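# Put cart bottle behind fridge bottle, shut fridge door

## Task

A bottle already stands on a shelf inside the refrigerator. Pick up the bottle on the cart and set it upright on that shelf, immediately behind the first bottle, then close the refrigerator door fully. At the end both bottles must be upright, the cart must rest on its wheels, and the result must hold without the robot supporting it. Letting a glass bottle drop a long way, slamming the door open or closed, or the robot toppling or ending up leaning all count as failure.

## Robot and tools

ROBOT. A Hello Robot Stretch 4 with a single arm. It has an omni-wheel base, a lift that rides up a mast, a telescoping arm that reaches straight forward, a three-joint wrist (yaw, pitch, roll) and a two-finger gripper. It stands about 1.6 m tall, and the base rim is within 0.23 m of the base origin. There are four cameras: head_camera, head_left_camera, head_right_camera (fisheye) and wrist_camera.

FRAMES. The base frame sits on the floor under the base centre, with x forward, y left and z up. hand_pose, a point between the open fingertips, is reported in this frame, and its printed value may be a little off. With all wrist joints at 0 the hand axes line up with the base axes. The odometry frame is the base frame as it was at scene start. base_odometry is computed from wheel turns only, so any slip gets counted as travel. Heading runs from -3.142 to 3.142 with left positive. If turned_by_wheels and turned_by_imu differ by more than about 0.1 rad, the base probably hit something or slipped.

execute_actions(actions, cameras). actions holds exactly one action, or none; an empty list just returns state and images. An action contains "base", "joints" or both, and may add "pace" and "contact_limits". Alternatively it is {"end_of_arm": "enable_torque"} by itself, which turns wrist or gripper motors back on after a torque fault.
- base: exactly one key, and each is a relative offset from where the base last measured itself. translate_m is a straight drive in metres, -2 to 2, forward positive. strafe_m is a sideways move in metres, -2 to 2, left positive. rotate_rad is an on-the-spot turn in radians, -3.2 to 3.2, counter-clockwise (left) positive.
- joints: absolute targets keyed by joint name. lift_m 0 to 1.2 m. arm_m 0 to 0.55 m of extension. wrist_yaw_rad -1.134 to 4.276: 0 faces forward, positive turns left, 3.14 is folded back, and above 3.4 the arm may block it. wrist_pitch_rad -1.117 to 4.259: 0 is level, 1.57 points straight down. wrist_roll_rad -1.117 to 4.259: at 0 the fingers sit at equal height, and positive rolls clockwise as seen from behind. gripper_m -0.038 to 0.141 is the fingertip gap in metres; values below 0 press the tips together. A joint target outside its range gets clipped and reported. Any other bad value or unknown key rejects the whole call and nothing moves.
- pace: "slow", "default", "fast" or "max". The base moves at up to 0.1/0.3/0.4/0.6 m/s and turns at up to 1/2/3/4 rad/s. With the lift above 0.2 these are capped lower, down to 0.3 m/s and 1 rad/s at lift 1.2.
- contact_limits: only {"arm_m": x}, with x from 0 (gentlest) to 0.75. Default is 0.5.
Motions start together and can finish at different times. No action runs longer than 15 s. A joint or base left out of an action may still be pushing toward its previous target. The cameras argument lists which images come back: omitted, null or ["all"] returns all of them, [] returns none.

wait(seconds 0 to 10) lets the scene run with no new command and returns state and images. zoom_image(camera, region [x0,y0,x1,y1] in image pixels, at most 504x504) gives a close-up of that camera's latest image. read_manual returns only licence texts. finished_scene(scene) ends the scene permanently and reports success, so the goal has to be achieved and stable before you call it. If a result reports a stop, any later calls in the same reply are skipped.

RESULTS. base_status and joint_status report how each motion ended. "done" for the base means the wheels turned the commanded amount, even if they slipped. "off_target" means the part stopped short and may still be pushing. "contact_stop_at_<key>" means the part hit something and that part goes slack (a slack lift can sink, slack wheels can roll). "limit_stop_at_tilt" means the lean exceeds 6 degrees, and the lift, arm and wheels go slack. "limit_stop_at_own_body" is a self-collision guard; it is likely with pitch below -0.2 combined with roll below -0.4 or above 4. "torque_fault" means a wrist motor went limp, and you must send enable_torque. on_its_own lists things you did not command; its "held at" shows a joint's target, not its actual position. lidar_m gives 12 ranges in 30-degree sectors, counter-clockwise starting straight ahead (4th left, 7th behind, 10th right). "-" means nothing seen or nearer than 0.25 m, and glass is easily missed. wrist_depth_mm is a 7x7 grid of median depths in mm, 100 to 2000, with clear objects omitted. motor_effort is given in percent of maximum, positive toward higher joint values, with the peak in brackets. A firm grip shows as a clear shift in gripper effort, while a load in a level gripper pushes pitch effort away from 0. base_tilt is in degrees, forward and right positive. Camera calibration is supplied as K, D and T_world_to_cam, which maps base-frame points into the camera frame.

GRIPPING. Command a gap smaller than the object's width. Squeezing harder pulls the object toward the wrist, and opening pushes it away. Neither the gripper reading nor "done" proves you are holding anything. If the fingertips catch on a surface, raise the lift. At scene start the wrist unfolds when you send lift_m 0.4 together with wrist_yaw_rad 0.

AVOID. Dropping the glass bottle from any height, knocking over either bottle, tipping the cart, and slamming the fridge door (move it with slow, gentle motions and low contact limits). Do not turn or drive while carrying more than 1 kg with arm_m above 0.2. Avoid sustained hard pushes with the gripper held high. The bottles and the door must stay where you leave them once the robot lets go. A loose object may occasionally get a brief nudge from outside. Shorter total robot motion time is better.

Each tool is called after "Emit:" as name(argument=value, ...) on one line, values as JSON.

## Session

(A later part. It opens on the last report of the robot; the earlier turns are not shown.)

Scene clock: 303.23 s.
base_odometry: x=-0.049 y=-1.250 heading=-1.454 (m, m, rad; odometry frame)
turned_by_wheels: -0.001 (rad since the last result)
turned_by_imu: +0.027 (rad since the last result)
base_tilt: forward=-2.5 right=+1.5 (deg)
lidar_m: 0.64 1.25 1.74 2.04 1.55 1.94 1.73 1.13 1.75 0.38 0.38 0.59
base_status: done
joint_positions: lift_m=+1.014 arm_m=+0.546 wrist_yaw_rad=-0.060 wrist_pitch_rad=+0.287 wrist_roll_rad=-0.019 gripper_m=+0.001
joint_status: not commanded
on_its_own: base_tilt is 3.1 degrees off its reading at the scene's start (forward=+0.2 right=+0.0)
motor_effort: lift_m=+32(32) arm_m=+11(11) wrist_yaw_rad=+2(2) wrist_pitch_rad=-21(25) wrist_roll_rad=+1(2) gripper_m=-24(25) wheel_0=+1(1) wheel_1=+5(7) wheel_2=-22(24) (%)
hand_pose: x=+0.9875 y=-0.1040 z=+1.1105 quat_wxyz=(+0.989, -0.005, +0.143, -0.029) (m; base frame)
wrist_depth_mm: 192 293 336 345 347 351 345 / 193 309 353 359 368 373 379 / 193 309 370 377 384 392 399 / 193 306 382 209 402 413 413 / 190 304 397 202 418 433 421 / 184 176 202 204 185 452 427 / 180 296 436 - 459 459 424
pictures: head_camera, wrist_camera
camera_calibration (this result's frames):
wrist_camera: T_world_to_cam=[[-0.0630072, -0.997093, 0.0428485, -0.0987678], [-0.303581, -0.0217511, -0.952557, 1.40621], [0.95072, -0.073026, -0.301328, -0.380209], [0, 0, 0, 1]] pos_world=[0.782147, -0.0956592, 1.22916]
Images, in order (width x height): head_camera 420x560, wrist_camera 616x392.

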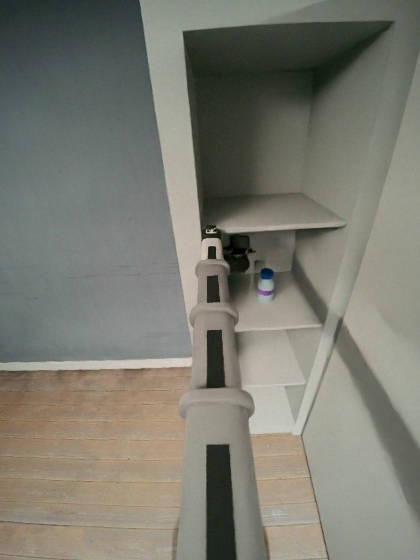

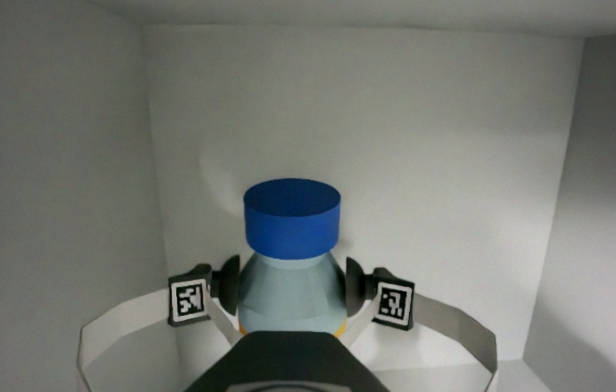

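Emit:
execute_actions(actions=[{"base":{"translate_m":-0.06},"pace":"slow"}], cameras=[])

Emit:
execute_actions(actions=[{"joints":{"lift_m":0.975,"wrist_pitch_rad":0.14},"base":{"rotate_rad":-0.05},"pace":"slow"}], cameras=["head_camera","wrist_camera"])

Scene clock: 314.67 s.
base_odometry: x=-0.056 y=-1.190 heading=-1.456 (m, m, rad; odometry frame)
turned_by_wheels: -0.002 (rad since the last result)
turned_by_imu: -0.033 (rad since the last result)
base_tilt: forward=+0.2 right=+0.0 (deg)
lidar_m: 0.69 1.27 1.74 2.05 1.54 1.83 2.44 1.14 1.43 0.42 0.41 0.59
base_status: done
joint_positions: lift_m=+1.015 arm_m=+0.546 wrist_yaw_rad=-0.060 wrist_pitch_rad=+0.287 wrist_roll_rad=-0.019 gripper_m=+0.001
joint_status: not commanded
motor_effort: lift_m=+22(32) arm_m=+8(19) wrist_yaw_rad=+2(6) wrist_pitch_rad=-21(29) wrist_roll_rad=+1(0) gripper_m=-23(25) wheel_0=-11(9) wheel_1=-5(7) wheel_2=-5(19) (%)
hand_pose: x=+0.9881 y=-0.1039 z=+1.1114 quat_wxyz=(+0.989, -0.005, +0.143, -0.028) (m; base frame)
wrist_depth_mm: 206 324 332 343 353 359 370 / 208 338 347 359 366 377 384 / 209 347 368 379 387 397 397 / 208 347 379 209 407 421 402 / 208 347 394 203 433 449 404 / 202 175 203 204 185 466 402 / 198 342 413 - 421 407 399
pictures: none
No camera images: the call's "cameras" was empty. Leave "cameras" out to get every camera's image.

Scene clock: 315.83 s.
base_odometry: x=-0.056 y=-1.190 heading=-1.506 (m, m, rad; odometry frame)
turned_by_wheels: -0.050 (rad since the last result)
turned_by_imu: -0.049 (rad since the last result)
base_tilt: forward=+0.2 right=+0.1 (deg)
lidar_m: 0.68 1.25 1.68 2.03 1.56 1.75 2.44 1.13 1.32 0.44 0.41 0.61
base_status: done
joint_positions: lift_m=+0.975 arm_m=+0.546 wrist_yaw_rad=-0.060 wrist_pitch_rad=+0.148 wrist_roll_rad=-0.019 gripper_m=+0.001
joint_status: all done
motor_effort: lift_m=+21(22) arm_m=+8(8) wrist_yaw_rad=+1(8) wrist_pitch_rad=-21(25) wrist_roll_rad=+2(0) gripper_m=-24(24) wheel_0=+1(11) wheel_1=+1(5) wheel_2=+0(5) (%)
hand_pose: x=+0.9968 y=-0.1044 z=+1.1108 quat_wxyz=(+0.997, -0.007, +0.074, -0.029) (m; base frame)
wrist_depth_mm: 293 340 349 366 379 389 338 / 294 347 362 375 389 402 338 / 296 357 368 384 404 418 340 / 297 368 379 210 415 424 340 / 296 375 384 204 427 436 338 / 285 175 202 202 185 399 338 / 279 399 410 - 449 394 336
pictures: head_camera, wrist_camera
camera_calibration (this result's frames):
wrist_camera: T_world_to_cam=[[-0.0685911, -0.996764, 0.0419192, -0.0919828], [-0.16827, -0.0298573, -0.985289, 1.30987], [0.983352, -0.0746358, -0.165678, -0.572349], [0, 0, 0, 1]] pos_world=[0.776922, -0.0952938, 1.19963]
Images, in order (width x height): head_camera 420x560, wrist_camera 616x392.

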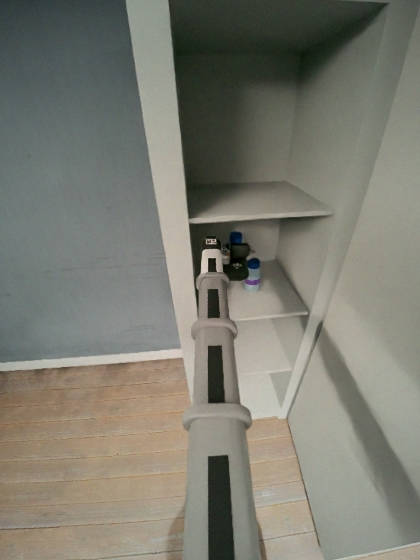

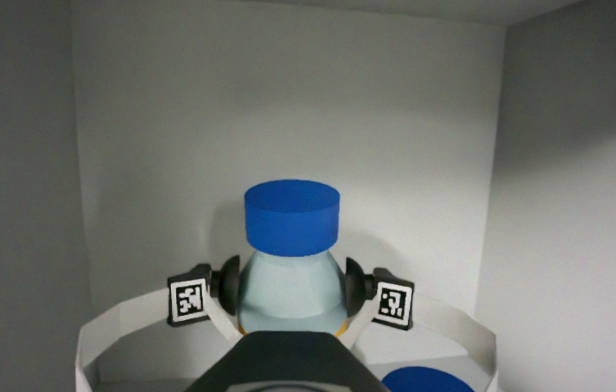

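Emit:
execute_actions(actions=[{"base":{"translate_m":0.08},"pace":"slow"}], cameras=["head_camera","wrist_camera","head_right_camera"])

Scene clock: 324.70 s.
base_odometry: x=-0.051 y=-1.270 heading=-1.506 (m, m, rad; odometry frame)
turned_by_wheels: +0.000 (rad since the last result)
turned_by_imu: -0.001 (rad since the last result)
base_tilt: forward=+0.2 right=+0.0 (deg)
lidar_m: 0.61 1.17 1.55 2.05 1.62 1.76 2.53 1.18 1.44 0.37 0.39 0.58
base_status: done
joint_positions: lift_m=+0.975 arm_m=+0.546 wrist_yaw_rad=-0.060 wrist_pitch_rad=+0.148 wrist_roll_rad=-0.019 gripper_m=+0.001
joint_status: not commanded
motor_effort: lift_m=+21(21) arm_m=+8(8) wrist_yaw_rad=+1(1) wrist_pitch_rad=-22(22) wrist_roll_rad=+2(0) gripper_m=-25(25) wheel_0=+0(4) wheel_1=+0(2) wheel_2=+0(6) (%)
hand_pose: x=+0.9968 y=-0.1044 z=+1.1108 quat_wxyz=(+0.997, -0.007, +0.074, -0.029) (m; base frame)
wrist_depth_mm: 258 267 278 287 298 312 320 / 265 274 286 296 309 322 325 / 273 282 293 304 317 332 332 / 278 290 300 210 329 340 332 / 285 297 306 204 338 353 332 / 294 175 202 204 185 362 330 / 291 314 324 - 362 368 329
pictures: head_camera, head_right_camera, wrist_camera
camera_calibration (this result's frames):
wrist_camera: T_world_to_cam=[[-0.0685957, -0.996764, 0.0419183, -0.0919784], [-0.168159, -0.0298641, -0.985307, 1.30981], [0.98337, -0.0746368, -0.165566, -0.572491], [0, 0, 0, 1]] pos_world=[0.776917, -0.0952934, 1.19963]
Images, in order (width x height): head_camera 420x560, head_right_camera 420x672, wrist_camera 616x392.

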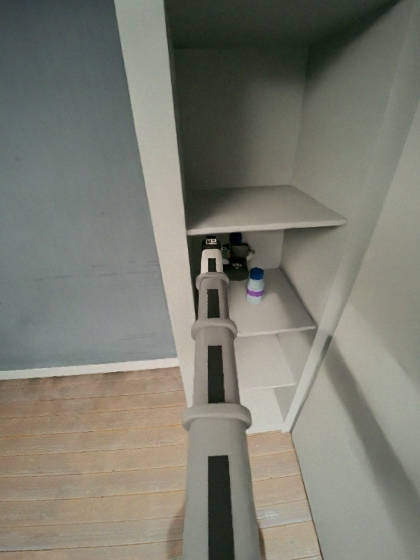

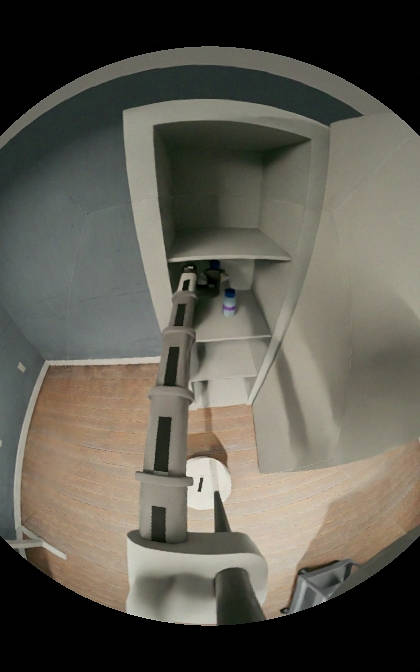

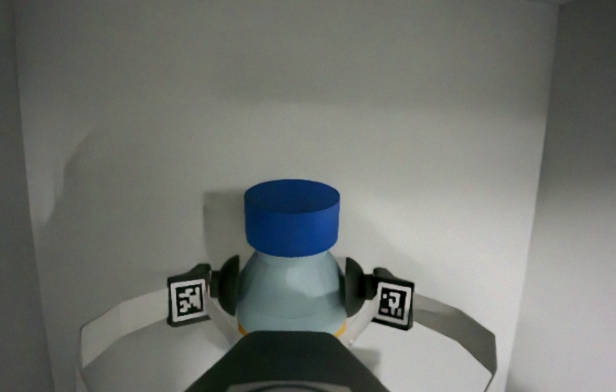

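Emit:
execute_actions(actions=[{"joints":{"wrist_yaw_rad":-0.26},"pace":"slow"}], cameras=["head_camera"])

Emit:
execute_actions(actions=[{"joints":{"wrist_pitch_rad":0.36},"pace":"slow"}], cameras=["head_camera","wrist_camera","head_right_camera"])

Scene clock: 334.53 s.
base_odometry: x=-0.051 y=-1.270 heading=-1.506 (m, m, rad; odometry frame)
turned_by_wheels: +0.000 (rad since the last result)
turned_by_imu: -0.001 (rad since the last result)
base_tilt: forward=+0.2 right=+0.0 (deg)
lidar_m: 0.56 1.20 1.52 2.06 1.63 1.78 2.52 1.20 1.43 0.40 0.40 0.55
base_status: not commanded
joint_positions: lift_m=+0.975 arm_m=+0.546 wrist_yaw_rad=-0.259 wrist_pitch_rad=+0.148 wrist_roll_rad=-0.019 gripper_m=+0.001
joint_status: all done
motor_effort: lift_m=+21(21) arm_m=+8(8) wrist_yaw_rad=-2(6) wrist_pitch_rad=-21(21) wrist_roll_rad=+3(1) gripper_m=-24(25) wheel_0=+0(1) wheel_1=+0(0) wheel_2=+0(0) (%)
hand_pose: x=+0.9705 y=-0.1577 z=+1.1108 quat_wxyz=(+0.989, +0.000, +0.074, -0.128) (m; base frame)
wrist_depth_mm: 256 276 297 325 353 325 268 / 264 282 307 334 366 329 267 / 268 291 315 343 377 332 270 / 276 297 319 209 392 334 272 / 283 307 324 203 402 336 273 / 290 175 202 203 185 312 273 / 293 320 342 - 424 312 273
pictures: head_camera
Images, in order (width x height): head_camera 420x560.

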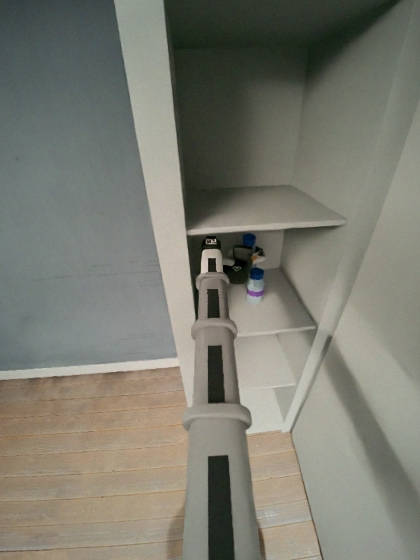

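Scene clock: 335.30 s.
base_odometry: x=-0.051 y=-1.270 heading=-1.506 (m, m, rad; odometry frame)
turned_by_wheels: +0.000 (rad since the last result)
turned_by_imu: +0.000 (rad since the last result)
base_tilt: forward=+0.3 right=-0.1 (deg)
lidar_m: 0.59 1.19 1.57 2.07 1.63 1.74 2.52 1.21 1.47 0.40 0.39 0.58
base_status: not commanded
joint_positions: lift_m=+0.975 arm_m=+0.546 wrist_yaw_rad=-0.260 wrist_pitch_rad=+0.367 wrist_roll_rad=-0.019 gripper_m=+0.001
joint_status: all done
motor_effort: lift_m=+21(21) arm_m=+8(8) wrist_yaw_rad=-1(1) wrist_pitch_rad=-20(22) wrist_roll_rad=+2(4) gripper_m=-24(25) wheel_0=+0(0) wheel_1=+0(0) wheel_2=+0(0) (%)
hand_pose: x=+0.9550 y=-0.1536 z=+1.0497 quat_wxyz=(+0.975, +0.015, +0.182, -0.126) (m; base frame)
wrist_depth_mm: 247 265 283 306 334 317 263 / 258 277 300 325 357 325 264 / 272 291 317 345 382 332 270 / 286 309 330 209 407 340 274 / 301 327 343 202 427 345 279 / 319 175 203 203 181 327 282 / 314 319 324 - 154 314 286
pictures: head_camera, head_right_camera, wrist_camera
camera_calibration (this result's frames):
wrist_camera: T_world_to_cam=[[-0.255811, -0.965779, 0.0428055, 0.0412626], [-0.374076, 0.0580597, -0.925579, 1.38859], [0.891419, -0.252785, -0.376127, -0.263721], [0, 0, 0, 1]] pos_world=[0.765078, -0.107435, 1.18429]
Images, in order (width x height): head_camera 420x560, head_right_camera 420x672, wrist_camera 616x392.

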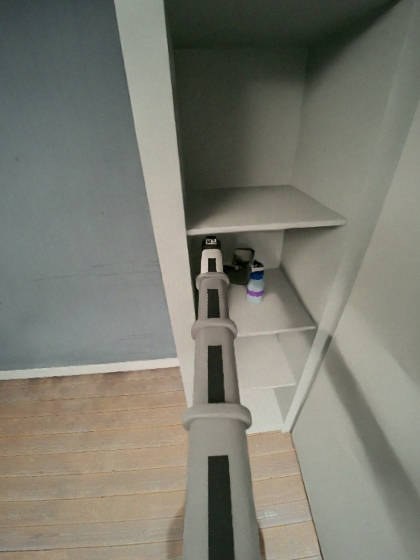

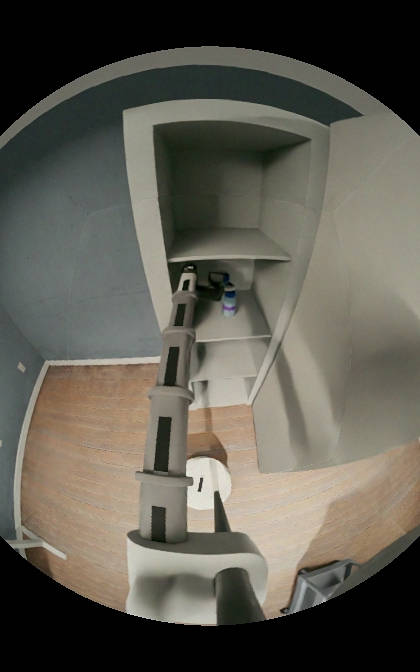

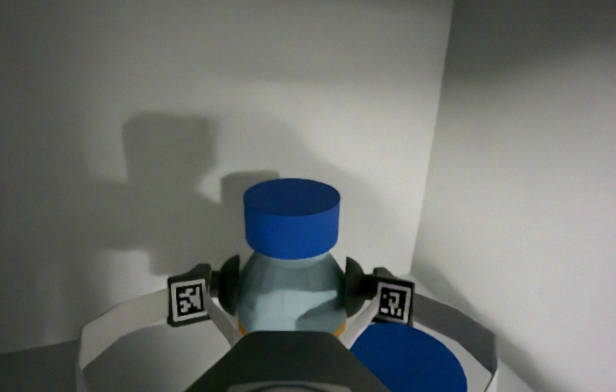

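Emit:
execute_actions(actions=[{"base":{"strafe_m":-0.035},"pace":"slow"}], cameras=["head_camera","wrist_camera","head_right_camera"])

Scene clock: 344.40 s.
base_odometry: x=-0.085 y=-1.272 heading=-1.506 (m, m, rad; odometry frame)
turned_by_wheels: +0.000 (rad since the last result)
turned_by_imu: -0.001 (rad since the last result)
base_tilt: forward=+0.2 right=+0.1 (deg)
lidar_m: 0.62 0.64 1.57 2.09 1.60 1.79 2.53 1.17 1.46 0.35 0.38 0.53
base_status: done
joint_positions: lift_m=+0.975 arm_m=+0.546 wrist_yaw_rad=-0.260 wrist_pitch_rad=+0.367 wrist_roll_rad=-0.019 gripper_m=+0.001
joint_status: not commanded
motor_effort: lift_m=+21(21) arm_m=+8(8) wrist_yaw_rad=+0(1) wrist_pitch_rad=-20(20) wrist_roll_rad=+0(0) gripper_m=-25(25) wheel_0=+1(1) wheel_1=-2(5) wheel_2=+0(0) (%)
hand_pose: x=+0.9549 y=-0.1537 z=+1.0497 quat_wxyz=(+0.975, +0.015, +0.182, -0.126) (m; base frame)
wrist_depth_mm: 248 266 287 309 332 274 229 / 259 279 303 330 351 279 233 / 273 294 320 349 373 289 236 / 289 312 334 209 397 294 238 / 303 330 347 203 404 300 243 / 322 175 202 204 186 283 249 / 314 320 324 - 332 285 253
pictures: head_camera, head_right_camera, wrist_camera
camera_calibration (this result's frames):
wrist_camera: T_world_to_cam=[[-0.25602, -0.965723, 0.0428055, 0.0414131], [-0.374105, 0.0581527, -0.925561, 1.38859], [0.891347, -0.252976, -0.37617, -0.26362], [0, 0, 0, 1]] pos_world=[0.765056, -0.107446, 1.18428]
Images, in order (width x height): head_camera 420x560, head_right_camera 420x672, wrist_camera 616x392.

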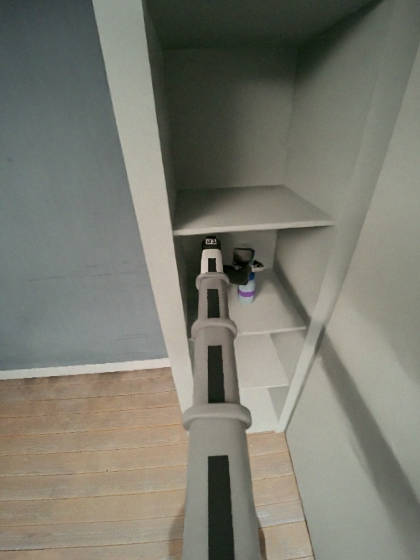

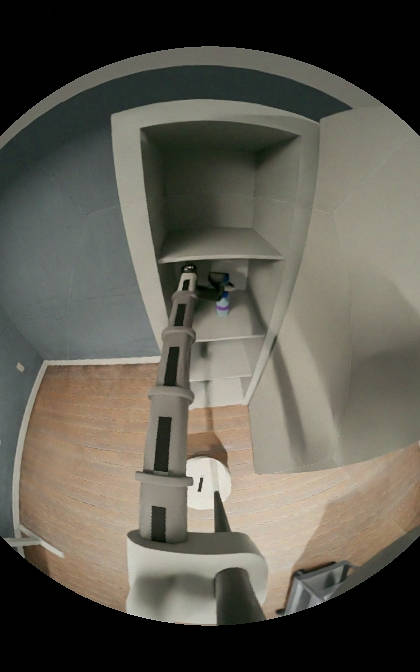

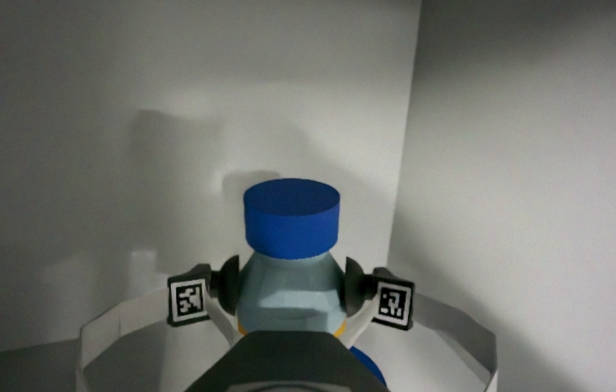

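Emit:
execute_actions(actions=[{"base":{"translate_m":0.03},"pace":"slow"}], cameras=[])

Emit:
execute_actions(actions=[{"joints":{"wrist_pitch_rad":0.43},"pace":"slow"}], cameras=["head_camera","wrist_camera","head_right_camera"])

Scene clock: 352.87 s.
base_odometry: x=-0.083 y=-1.302 heading=-1.506 (m, m, rad; odometry frame)
turned_by_wheels: +0.000 (rad since the last result)
turned_by_imu: -0.001 (rad since the last result)
base_tilt: forward=+0.3 right=+0.0 (deg)
lidar_m: 0.56 0.61 1.52 2.08 1.66 1.81 2.53 1.19 1.51 0.36 0.37 0.51
base_status: done
joint_positions: lift_m=+0.975 arm_m=+0.546 wrist_yaw_rad=-0.260 wrist_pitch_rad=+0.367 wrist_roll_rad=-0.019 gripper_m=+0.001
joint_status: not commanded
motor_effort: lift_m=+21(21) arm_m=+8(8) wrist_yaw_rad=+0(1) wrist_pitch_rad=-19(20) wrist_roll_rad=+2(2) gripper_m=-25(24) wheel_0=+1(2) wheel_1=+0(3) wheel_2=+0(6) (%)
hand_pose: x=+0.9549 y=-0.1537 z=+1.0497 quat_wxyz=(+0.975, +0.015, +0.182, -0.126) (m; base frame)
wrist_depth_mm: 224 240 258 279 306 273 226 / 235 253 273 298 325 278 231 / 247 266 290 317 343 286 236 / 262 282 303 209 366 291 236 / 276 298 315 203 387 297 238 / 291 175 203 204 186 278 247 / 301 320 324 - 336 281 251
pictures: none
No camera images: the call's "cameras" was empty. Leave "cameras" out to get every camera's image.

Scene clock: 353.40 s.
base_odometry: x=-0.083 y=-1.302 heading=-1.506 (m, m, rad; odometry frame)
turned_by_wheels: +0.000 (rad since the last result)
turned_by_imu: +0.000 (rad since the last result)
base_tilt: forward=+0.3 right=+0.0 (deg)
lidar_m: 0.56 0.59 1.49 2.06 1.63 1.79 2.54 1.20 1.48 0.34 0.37 0.53
base_status: not commanded
joint_positions: lift_m=+0.975 arm_m=+0.546 wrist_yaw_rad=-0.260 wrist_pitch_rad=+0.437 wrist_roll_rad=-0.019 gripper_m=+0.001
joint_status: all done
motor_effort: lift_m=+21(21) arm_m=+8(8) wrist_yaw_rad=+1(0) wrist_pitch_rad=-19(23) wrist_roll_rad=+2(2) gripper_m=-25(24) wheel_0=+1(1) wheel_1=+0(1) wheel_2=+0(0) (%)
hand_pose: x=+0.9473 y=-0.1516 z=+1.0311 quat_wxyz=(+0.968, +0.019, +0.216, -0.124) (m; base frame)
wrist_depth_mm: 223 241 258 279 304 271 226 / 236 254 274 300 329 279 231 / 250 270 296 322 349 286 236 / 267 289 312 209 375 294 237 / 285 310 325 203 399 301 242 / 304 175 203 203 186 286 250 / 290 294 300 - 307 287 255
pictures: head_camera, head_right_camera, wrist_camera
camera_calibration (this result's frames):
wrist_camera: T_world_to_cam=[[-0.253131, -0.966491, 0.0426562, 0.0395132], [-0.435731, 0.0745325, -0.896986, 1.39982], [0.86375, -0.245641, -0.439997, -0.170223], [0, 0, 0, 1]] pos_world=[0.766978, -0.107957, 1.17904]
Images, in order (width x height): head_camera 420x560, head_right_camera 420x672, wrist_camera 616x392.

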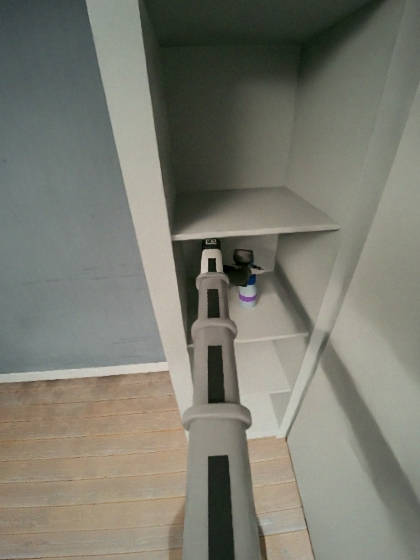

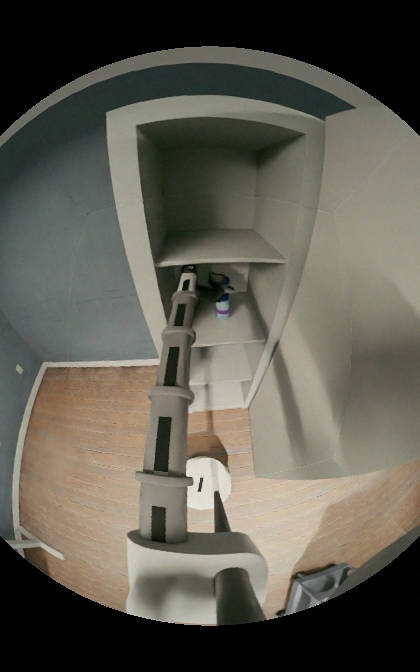

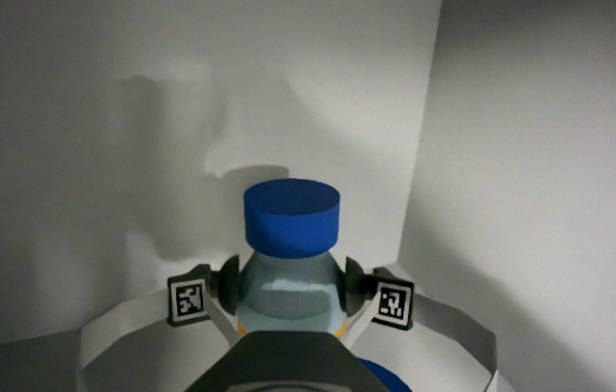

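No load change yet; go further.

Emit:
execute_actions(actions=[{"joints":{"wrist_pitch_rad":0.5},"pace":"slow"}], cameras=["head_camera","wrist_camera","head_right_camera"])

Scene clock: 356.87 s.
base_odometry: x=-0.083 y=-1.302 heading=-1.506 (m, m, rad; odometry frame)
turned_by_wheels: +0.000 (rad since the last result)
turned_by_imu: -0.001 (rad since the last result)
base_tilt: forward=+0.2 right=-0.1 (deg)
lidar_m: 0.57 0.62 1.55 2.11 1.70 1.79 2.56 1.20 1.49 0.35 0.37 0.51
base_status: not commanded
joint_positions: lift_m=+0.975 arm_m=+0.546 wrist_yaw_rad=-0.257 wrist_pitch_rad=+0.493 wrist_roll_rad=-0.019 gripper_m=+0.001
joint_status: all done
motor_effort: lift_m=+19(21) arm_m=+7(8) wrist_yaw_rad=-8(8) wrist_pitch_rad=+21(19) wrist_roll_rad=+3(4) gripper_m=-26(25) wheel_0=-1(1) wheel_1=-1(1) wheel_2=+1(1) (%)
hand_pose: x=+0.9408 y=-0.1492 z=+1.0168 quat_wxyz=(+0.962, +0.022, +0.243, -0.122) (m; base frame)
wrist_depth_mm: 224 239 257 278 301 271 226 / 236 254 277 301 329 279 232 / 252 274 298 325 351 290 236 / 271 293 315 206 382 296 239 / 291 315 334 202 407 304 243 / 309 176 203 204 186 289 251 / 282 287 291 - 298 291 258
pictures: head_camera, head_right_camera, wrist_camera
camera_calibration (this result's frames):
wrist_camera: T_world_to_cam=[[-0.247825, -0.967842, 0.0431844, 0.035126], [-0.484047, 0.0850863, -0.870895, 1.40447], [0.839214, -0.236733, -0.489568, -0.0955004], [0, 0, 0, 1]] pos_world=[0.768679, -0.108113, 1.17487]
Images, in order (width x height): head_camera 420x560, head_right_camera 420x672, wrist_camera 616x392.

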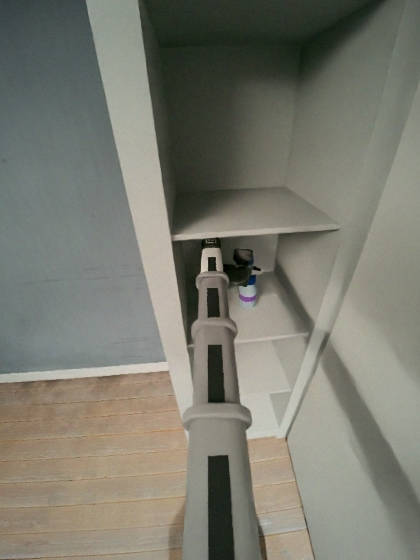

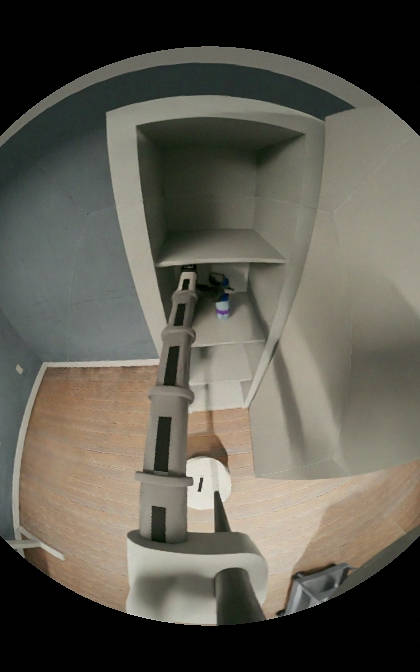

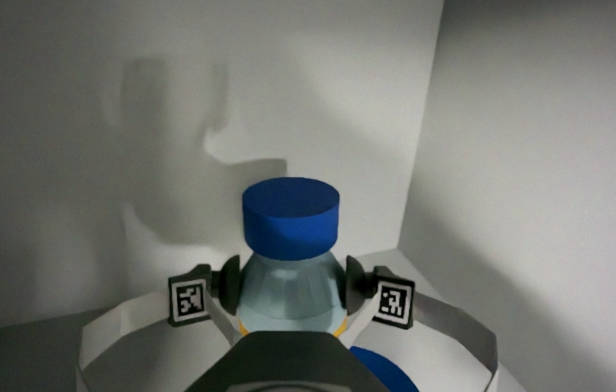

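Emit:
execute_actions(actions=[{"joints":{"wrist_pitch_rad":0.475,"gripper_m":0.085},"pace":"slow"}], cameras=["head_camera","wrist_camera"])

Emit:
execute_actions(actions=[{"joints":{"wrist_pitch_rad":0.06},"pace":"slow"}], cameras=["head_camera","wrist_camera","head_right_camera"])

Scene clock: 371.27 s.
base_odometry: x=-0.083 y=-1.302 heading=-1.506 (m, m, rad; odometry frame)
turned_by_wheels: +0.000 (rad since the last result)
turned_by_imu: -0.001 (rad since the last result)
base_tilt: forward=+0.3 right=+0.0 (deg)
lidar_m: 0.57 0.59 1.54 2.09 1.70 1.80 2.55 1.21 1.47 0.33 0.38 0.54
base_status: not commanded
joint_positions: lift_m=+0.975 arm_m=+0.546 wrist_yaw_rad=-0.259 wrist_pitch_rad=+0.476 wrist_roll_rad=-0.019 gripper_m=+0.085
joint_status: all done
motor_effort: lift_m=+19(19) arm_m=+7(7) wrist_yaw_rad=-2(8) wrist_pitch_rad=-4(18) wrist_roll_rad=+2(2) gripper_m=-1(27) wheel_0=+0(1) wheel_1=+0(0) wheel_2=+2(2) (%)
hand_pose: x=+0.9427 y=-0.1502 z=+1.0210 quat_wxyz=(+0.964, +0.022, +0.235, -0.123) (m; base frame)
wrist_depth_mm: 224 240 257 279 304 272 225 / 236 255 277 301 330 279 231 / 253 273 296 324 353 289 236 / 270 293 320 351 382 296 238 / 290 315 329 189 399 304 244 / 310 322 197 182 206 310 252 / 285 283 290 - 290 290 257
pictures: head_camera, wrist_camera
camera_calibration (this result's frames):
wrist_camera: T_world_to_cam=[[-0.250911, -0.967071, 0.0426328, 0.0379728], [-0.469666, 0.08311, -0.878924, 1.40348], [0.846438, -0.240555, -0.475053, -0.117421], [0, 0, 0, 1]] pos_world=[0.768082, -0.108167, 1.17615]
Images, in order (width x height): head_camera 420x560, wrist_camera 616x392.

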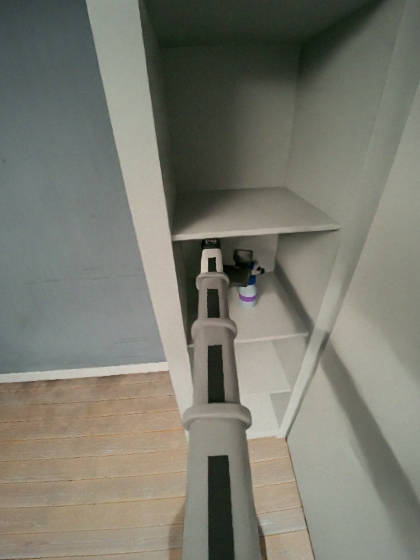

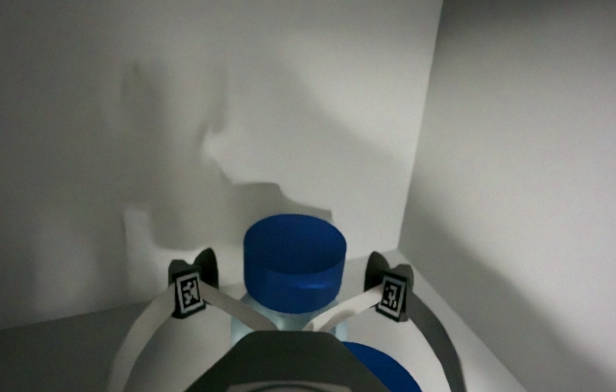

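Scene clock: 372.20 s.
base_odometry: x=-0.083 y=-1.302 heading=-1.506 (m, m, rad; odometry frame)
turned_by_wheels: +0.000 (rad since the last result)
turned_by_imu: +0.000 (rad since the last result)
base_tilt: forward=+0.2 right=+0.0 (deg)
lidar_m: 0.57 0.60 1.54 2.07 1.70 1.79 2.55 1.19 1.51 0.35 0.38 0.53
base_status: not commanded
joint_positions: lift_m=+0.975 arm_m=+0.546 wrist_yaw_rad=-0.260 wrist_pitch_rad=+0.062 wrist_roll_rad=-0.019 gripper_m=+0.085
joint_status: all done
motor_effort: lift_m=+19(19) arm_m=+7(7) wrist_yaw_rad=+0(1) wrist_pitch_rad=-6(11) wrist_roll_rad=+2(0) gripper_m=+0(2) wheel_0=+1(1) wheel_1=-1(0) wheel_2=+2(2) (%)
hand_pose: x=+0.9731 y=-0.1584 z=+1.1353 quat_wxyz=(+0.991, -0.005, +0.032, -0.129) (m; base frame)
wrist_depth_mm: 243 262 281 300 297 273 236 / 246 264 287 314 342 286 236 / 250 268 291 317 345 289 238 / 253 272 297 324 353 287 234 / 256 277 300 330 351 289 238 / 259 274 298 329 204 286 238 / 262 278 301 - 366 270 237
pictures: head_camera, head_right_camera, wrist_camera
camera_calibration (this result's frames):
wrist_camera: T_world_to_cam=[[-0.268216, -0.962477, 0.0411983, 0.0520403], [-0.0891283, -0.0177896, -0.995861, 1.26539], [0.959227, -0.270778, -0.0810125, -0.652793], [0, 0, 0, 1]] pos_world=[0.752917, -0.104164, 1.20513]
Images, in order (width x height): head_camera 420x560, head_right_camera 420x672, wrist_camera 616x392.

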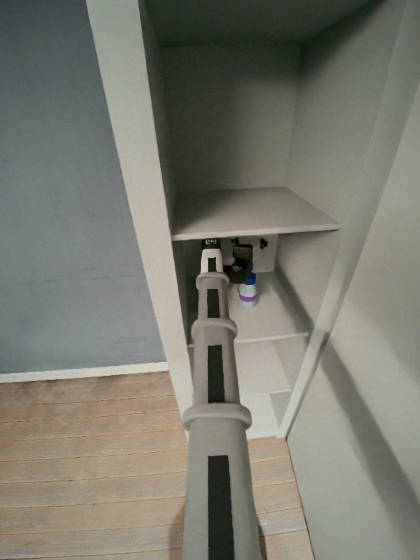

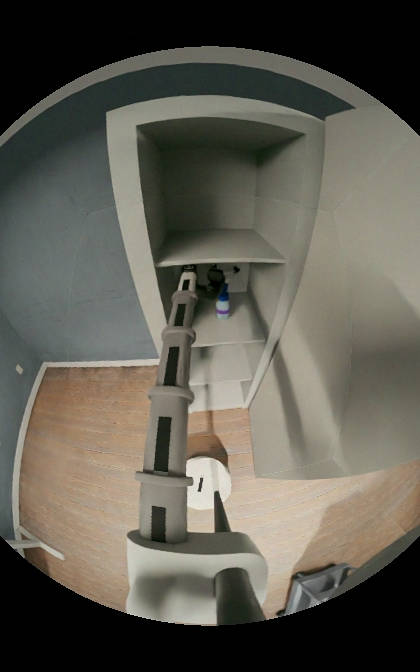

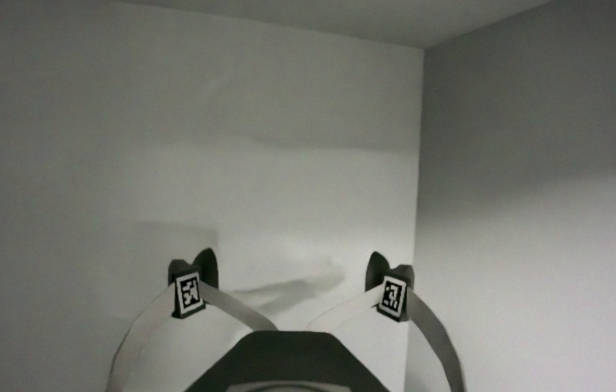

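Emit:
execute_actions(actions=[{"joints":{"arm_m":0.0,"gripper_m":0.03},"pace":"slow"}])

Scene clock: 380.60 s.
base_odometry: x=-0.083 y=-1.302 heading=-1.506 (m, m, rad; odometry frame)
turned_by_wheels: +0.000 (rad since the last result)
turned_by_imu: -0.002 (rad since the last result)
base_tilt: forward=+0.1 right=+0.0 (deg)
lidar_m: 0.58 0.59 1.49 2.09 1.66 1.80 2.54 1.20 1.49 0.35 0.38 0.56
base_status: not commanded
joint_positions: lift_m=+0.975 arm_m=+0.002 wrist_yaw_rad=-0.260 wrist_pitch_rad=+0.062 wrist_roll_rad=-0.019 gripper_m=+0.030
joint_status: all done
motor_effort: lift_m=+19(20) arm_m=-9(8) wrist_yaw_rad=-1(1) wrist_pitch_rad=-6(7) wrist_roll_rad=+2(0) gripper_m=-4(4) wheel_0=+0(1) wheel_1=+0(0) wheel_2=+2(2) (%)
hand_pose: x=+0.4283 y=-0.1584 z=+1.1354 quat_wxyz=(+0.991, -0.005, +0.032, -0.129) (m; base frame)
wrist_depth_mm: 370 715 798 759 484 387 307 / 477 549 539 535 488 389 309 / 564 750 831 759 500 387 312 / 559 768 842 750 500 389 310 / 554 778 831 759 504 387 312 / 544 707 195 647 469 384 309 / 484 492 554 - 517 370 307
pictures: head_camera, head_left_camera, head_right_camera, wrist_camera
camera_calibration (this result's frames):
wrist_camera: T_world_to_cam=[[-0.268391, -0.962429, 0.0411967, -0.0940492], [-0.0890099, -0.0178061, -0.995872, 1.21683], [0.959189, -0.27095, -0.0808867, -0.130354], [0, 0, 0, 1]] pos_world=[0.208103, -0.104168, 1.20514]
Images, in order (width x height): head_camera 420x560, head_left_camera 420x672, head_right_camera 420x672, wrist_camera 616x392.

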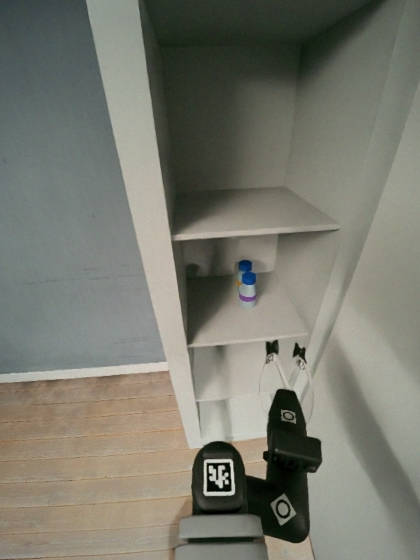

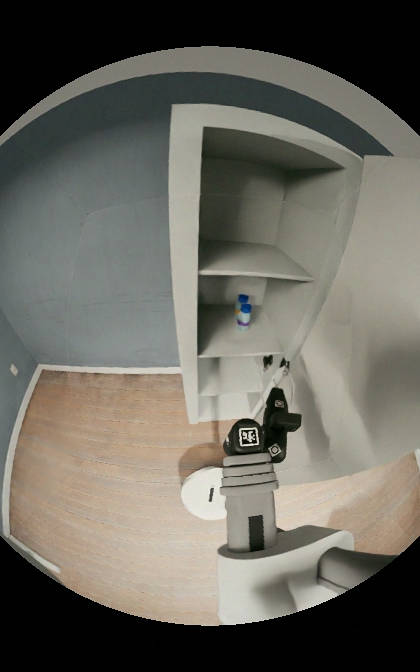

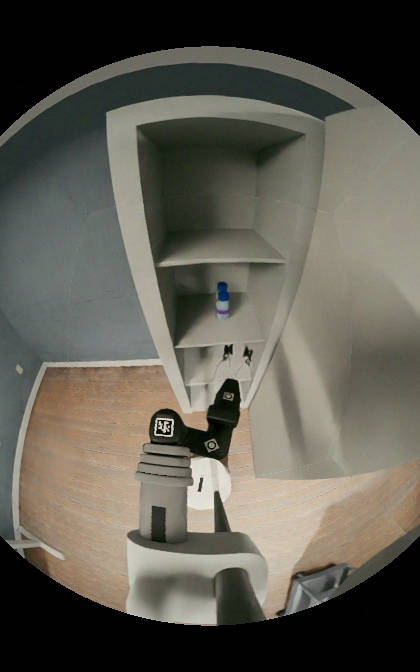

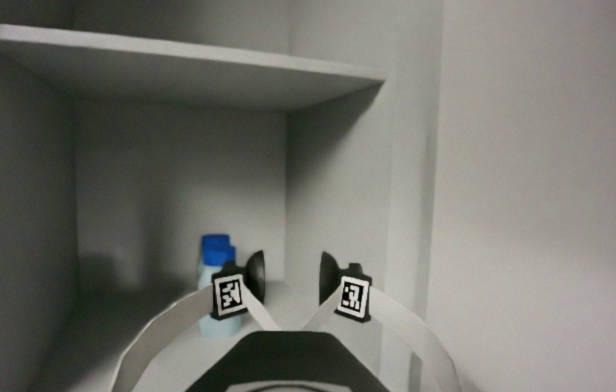

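Emit:
execute_actions(actions=[{"base":{"translate_m":-0.45},"joints":{"wrist_yaw_rad":3.05,"wrist_pitch_rad":0,"lift_m":0.35}}])

Scene clock: 394.23 s.
base_odometry: x=-0.113 y=-0.853 heading=-1.505 (m, m, rad; odometry frame)
turned_by_wheels: +0.000 (rad since the last result)
turned_by_imu: -0.001 (rad since the last result)
base_tilt: forward=+0.2 right=+0.0 (deg)
lidar_m: 1.04 1.62 2.14 2.04 1.39 1.77 2.09 0.91 0.86 2.64 0.71 0.57
base_status: done
joint_positions: lift_m=+0.350 arm_m=+0.002 wrist_yaw_rad=+3.050 wrist_pitch_rad=+0.002 wrist_roll_rad=-0.019 gripper_m=+0.030
joint_status: all done
motor_effort: lift_m=+19(20) arm_m=-8(8) wrist_yaw_rad=+2(5) wrist_pitch_rad=-6(7) wrist_roll_rad=+0(4) gripper_m=-5(4) wheel_0=+2(4) wheel_1=+1(6) wheel_2=-2(9) (%)
hand_pose: x=-0.1068 y=+0.1136 z=+0.5278 quat_wxyz=(+0.046, -0.001, -0.009, +0.999) (m; base frame)
wrist_depth_mm: - 142 - - - - - / 109 143 - - - - - / 115 144 - - - - - / 141 243 - - - - - / - - - - - - - / 1397 1661 195 1537 1499 1808 1863 / 1138 1098 1281 - 1138 1229 1255
pictures: head_camera, head_left_camera, head_right_camera, wrist_camera
camera_calibration (this result's frames):
wrist_camera: T_world_to_cam=[[0.106475, 0.993495, 0.0403719, -0.13252], [0.0249528, 0.03792, -0.998969, 0.576456], [-0.994002, 0.107373, -0.0207529, 0.124146], [0, 0, 0, 1]] pos_world=[0.123127, 0.096469, 0.583789]
Images, in order (width x height): head_camera 420x560, head_left_camera 420x672, head_right_camera 420x672, wrist_camera 616x392.

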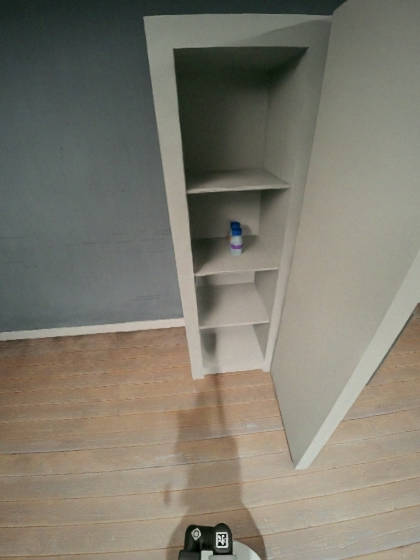

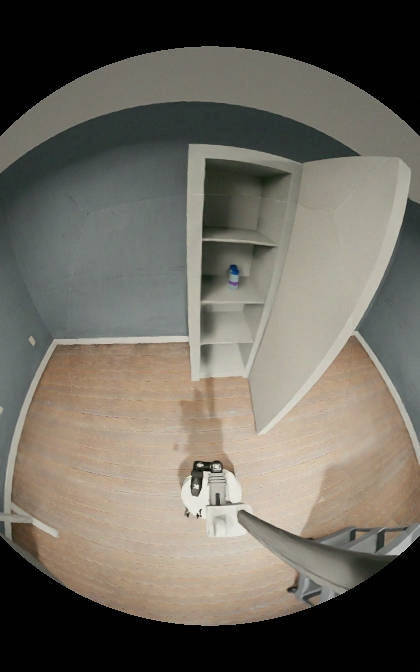

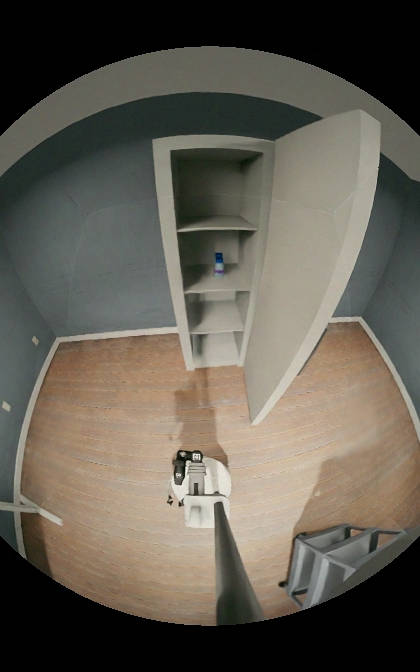

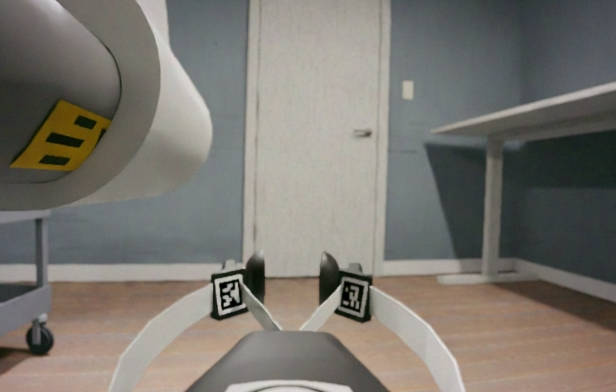

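Emit:
execute_actions(actions=[{"base":{"strafe_m":-0.8},"joints":{"lift_m":0.2}}], cameras=[])

Emit:
execute_actions(actions=[{"base":{"translate_m":0.62}}], cameras=["head_camera","head_left_camera"])

Emit:
execute_actions(actions=[{"base":{"strafe_m":0.5},"pace":"slow"}], cameras=["head_camera","head_left_camera"])

Scene clock: 409.50 s.
base_odometry: x=-0.911 y=-0.905 heading=-1.505 (m, m, rad; odometry frame)
turned_by_wheels: +0.000 (rad since the last result)
turned_by_imu: -0.005 (rad since the last result)
base_tilt: forward=+0.2 right=+0.1 (deg)
lidar_m: 1.61 0.56 2.18 2.70 2.16 2.20 0.54 0.60 1.97 1.81 1.88 1.75
base_status: done
joint_positions: lift_m=+0.200 arm_m=+0.002 wrist_yaw_rad=+3.050 wrist_pitch_rad=+0.002 wrist_roll_rad=-0.019 gripper_m=+0.030
joint_status: all done
motor_effort: lift_m=+19(25) arm_m=-8(8) wrist_yaw_rad=+2(3) wrist_pitch_rad=-5(6) wrist_roll_rad=+4(2) gripper_m=-4(3) wheel_0=-1(5) wheel_1=+2(9) wheel_2=-1(1) (%)
hand_pose: x=-0.1068 y=+0.1136 z=+0.3778 quat_wxyz=(+0.046, -0.001, -0.009, +0.999) (m; base frame)
wrist_depth_mm: - 143 831 - - - - / 109 143 1182 - - - - / 115 144 699 - - - - / 141 242 - - - - - / 1983 1281 1308 - - - - / 699 707 195 946 1118 1336 1336 / 831 798 878 - 854 904 917
pictures: none
No camera images: the call's "cameras" was empty. Leave "cameras" out to get every camera's image.

Scene clock: 413.03 s.
base_odometry: x=-0.871 y=-1.524 heading=-1.505 (m, m, rad; odometry frame)
turned_by_wheels: +0.000 (rad since the last result)
turned_by_imu: -0.002 (rad since the last result)
base_tilt: forward=+0.2 right=+0.0 (deg)
lidar_m: 1.02 0.46 0.32 0.29 0.27 2.85 1.15 2.73 1.89 1.78 1.62 1.12
base_status: done
joint_positions: lift_m=+0.200 arm_m=+0.002 wrist_yaw_rad=+3.050 wrist_pitch_rad=+0.002 wrist_roll_rad=-0.019 gripper_m=+0.030
joint_status: not commanded
motor_effort: lift_m=+19(19) arm_m=-8(8) wrist_yaw_rad=+2(2) wrist_pitch_rad=-6(6) wrist_roll_rad=+1(2) gripper_m=-4(2) wheel_0=+1(6) wheel_1=+0(4) wheel_2=+2(9) (%)
hand_pose: x=-0.1068 y=+0.1136 z=+0.3778 quat_wxyz=(+0.046, -0.001, -0.009, +0.999) (m; base frame)
wrist_depth_mm: - 143 - - - - - / 109 143 1308 - - - - / 115 144 1336 - - - - / 141 243 - - - - - / - 1708 1336 - - - 1098 / 1229 1255 195 1118 1118 1336 715 / 854 820 917 - 842 917 306
pictures: head_camera, head_left_camera
Images, in order (width x height): head_camera 420x560, head_left_camera 420x672.

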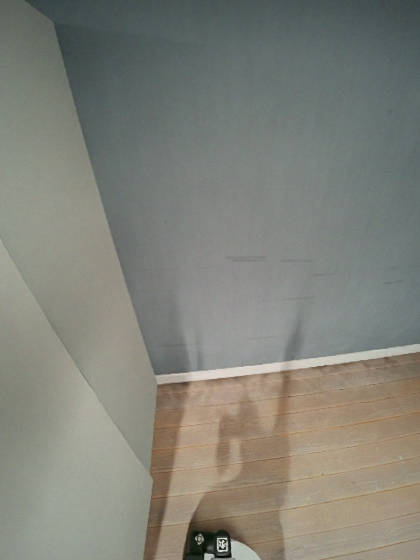

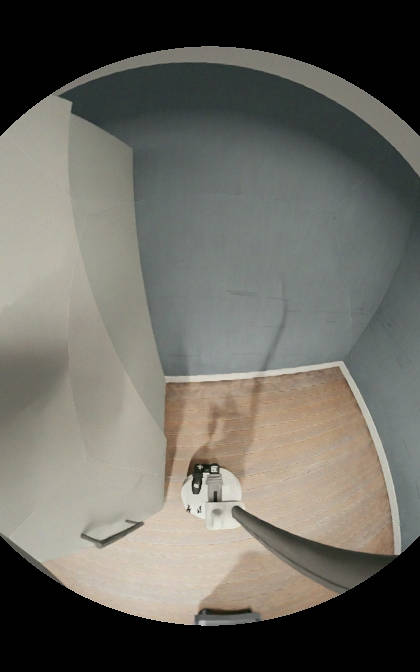

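Scene clock: 419.17 s.
base_odometry: x=-0.372 y=-1.491 heading=-1.505 (m, m, rad; odometry frame)
turned_by_wheels: +0.000 (rad since the last result)
turned_by_imu: +0.001 (rad since the last result)
base_tilt: forward=+0.2 right=+0.1 (deg)
lidar_m: 0.28 0.27 0.29 2.41 2.02 2.21 1.37 1.22 2.41 2.27 1.57 0.37
base_status: done
joint_positions: lift_m=+0.200 arm_m=+0.001 wrist_yaw_rad=+3.050 wrist_pitch_rad=+0.002 wrist_roll_rad=-0.019 gripper_m=+0.030
joint_status: not commanded
motor_effort: lift_m=+19(19) arm_m=-7(9) wrist_yaw_rad=+1(2) wrist_pitch_rad=-5(5) wrist_roll_rad=+3(1) gripper_m=-3(2) wheel_0=-1(5) wheel_1=+1(8) wheel_2=+0(1) (%)
hand_pose: x=-0.1070 y=+0.1135 z=+0.3778 quat_wxyz=(+0.046, -0.002, -0.009, +0.999) (m; base frame)
wrist_depth_mm: - 142 - - - - - / 109 143 - - - - - / 115 144 - - - - - / 141 242 - - - - - / 1255 1661 - - - - - / 1205 1255 195 1118 1118 1366 1336 / 866 809 917 - 854 904 931
pictures: head_camera, head_left_camera
Images, in order (width x height): head_camera 420x560, head_left_camera 420x672.

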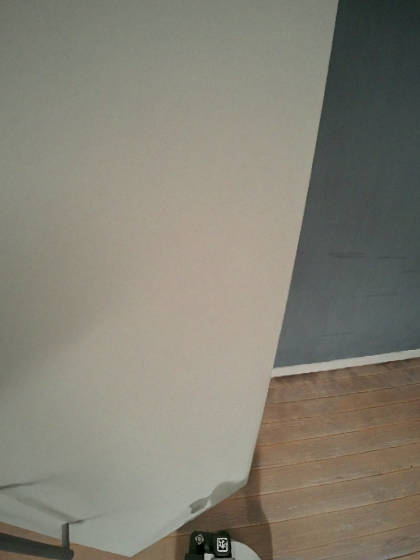

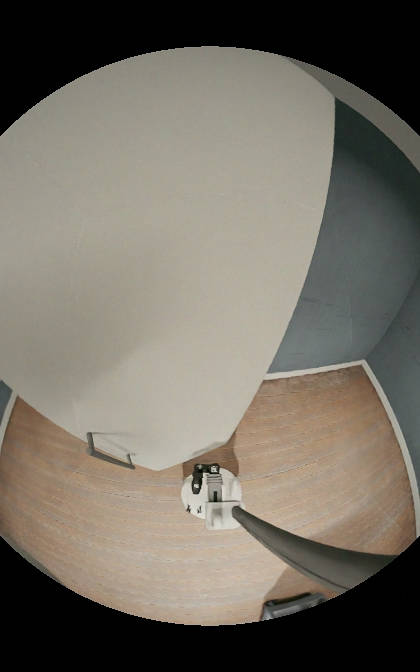

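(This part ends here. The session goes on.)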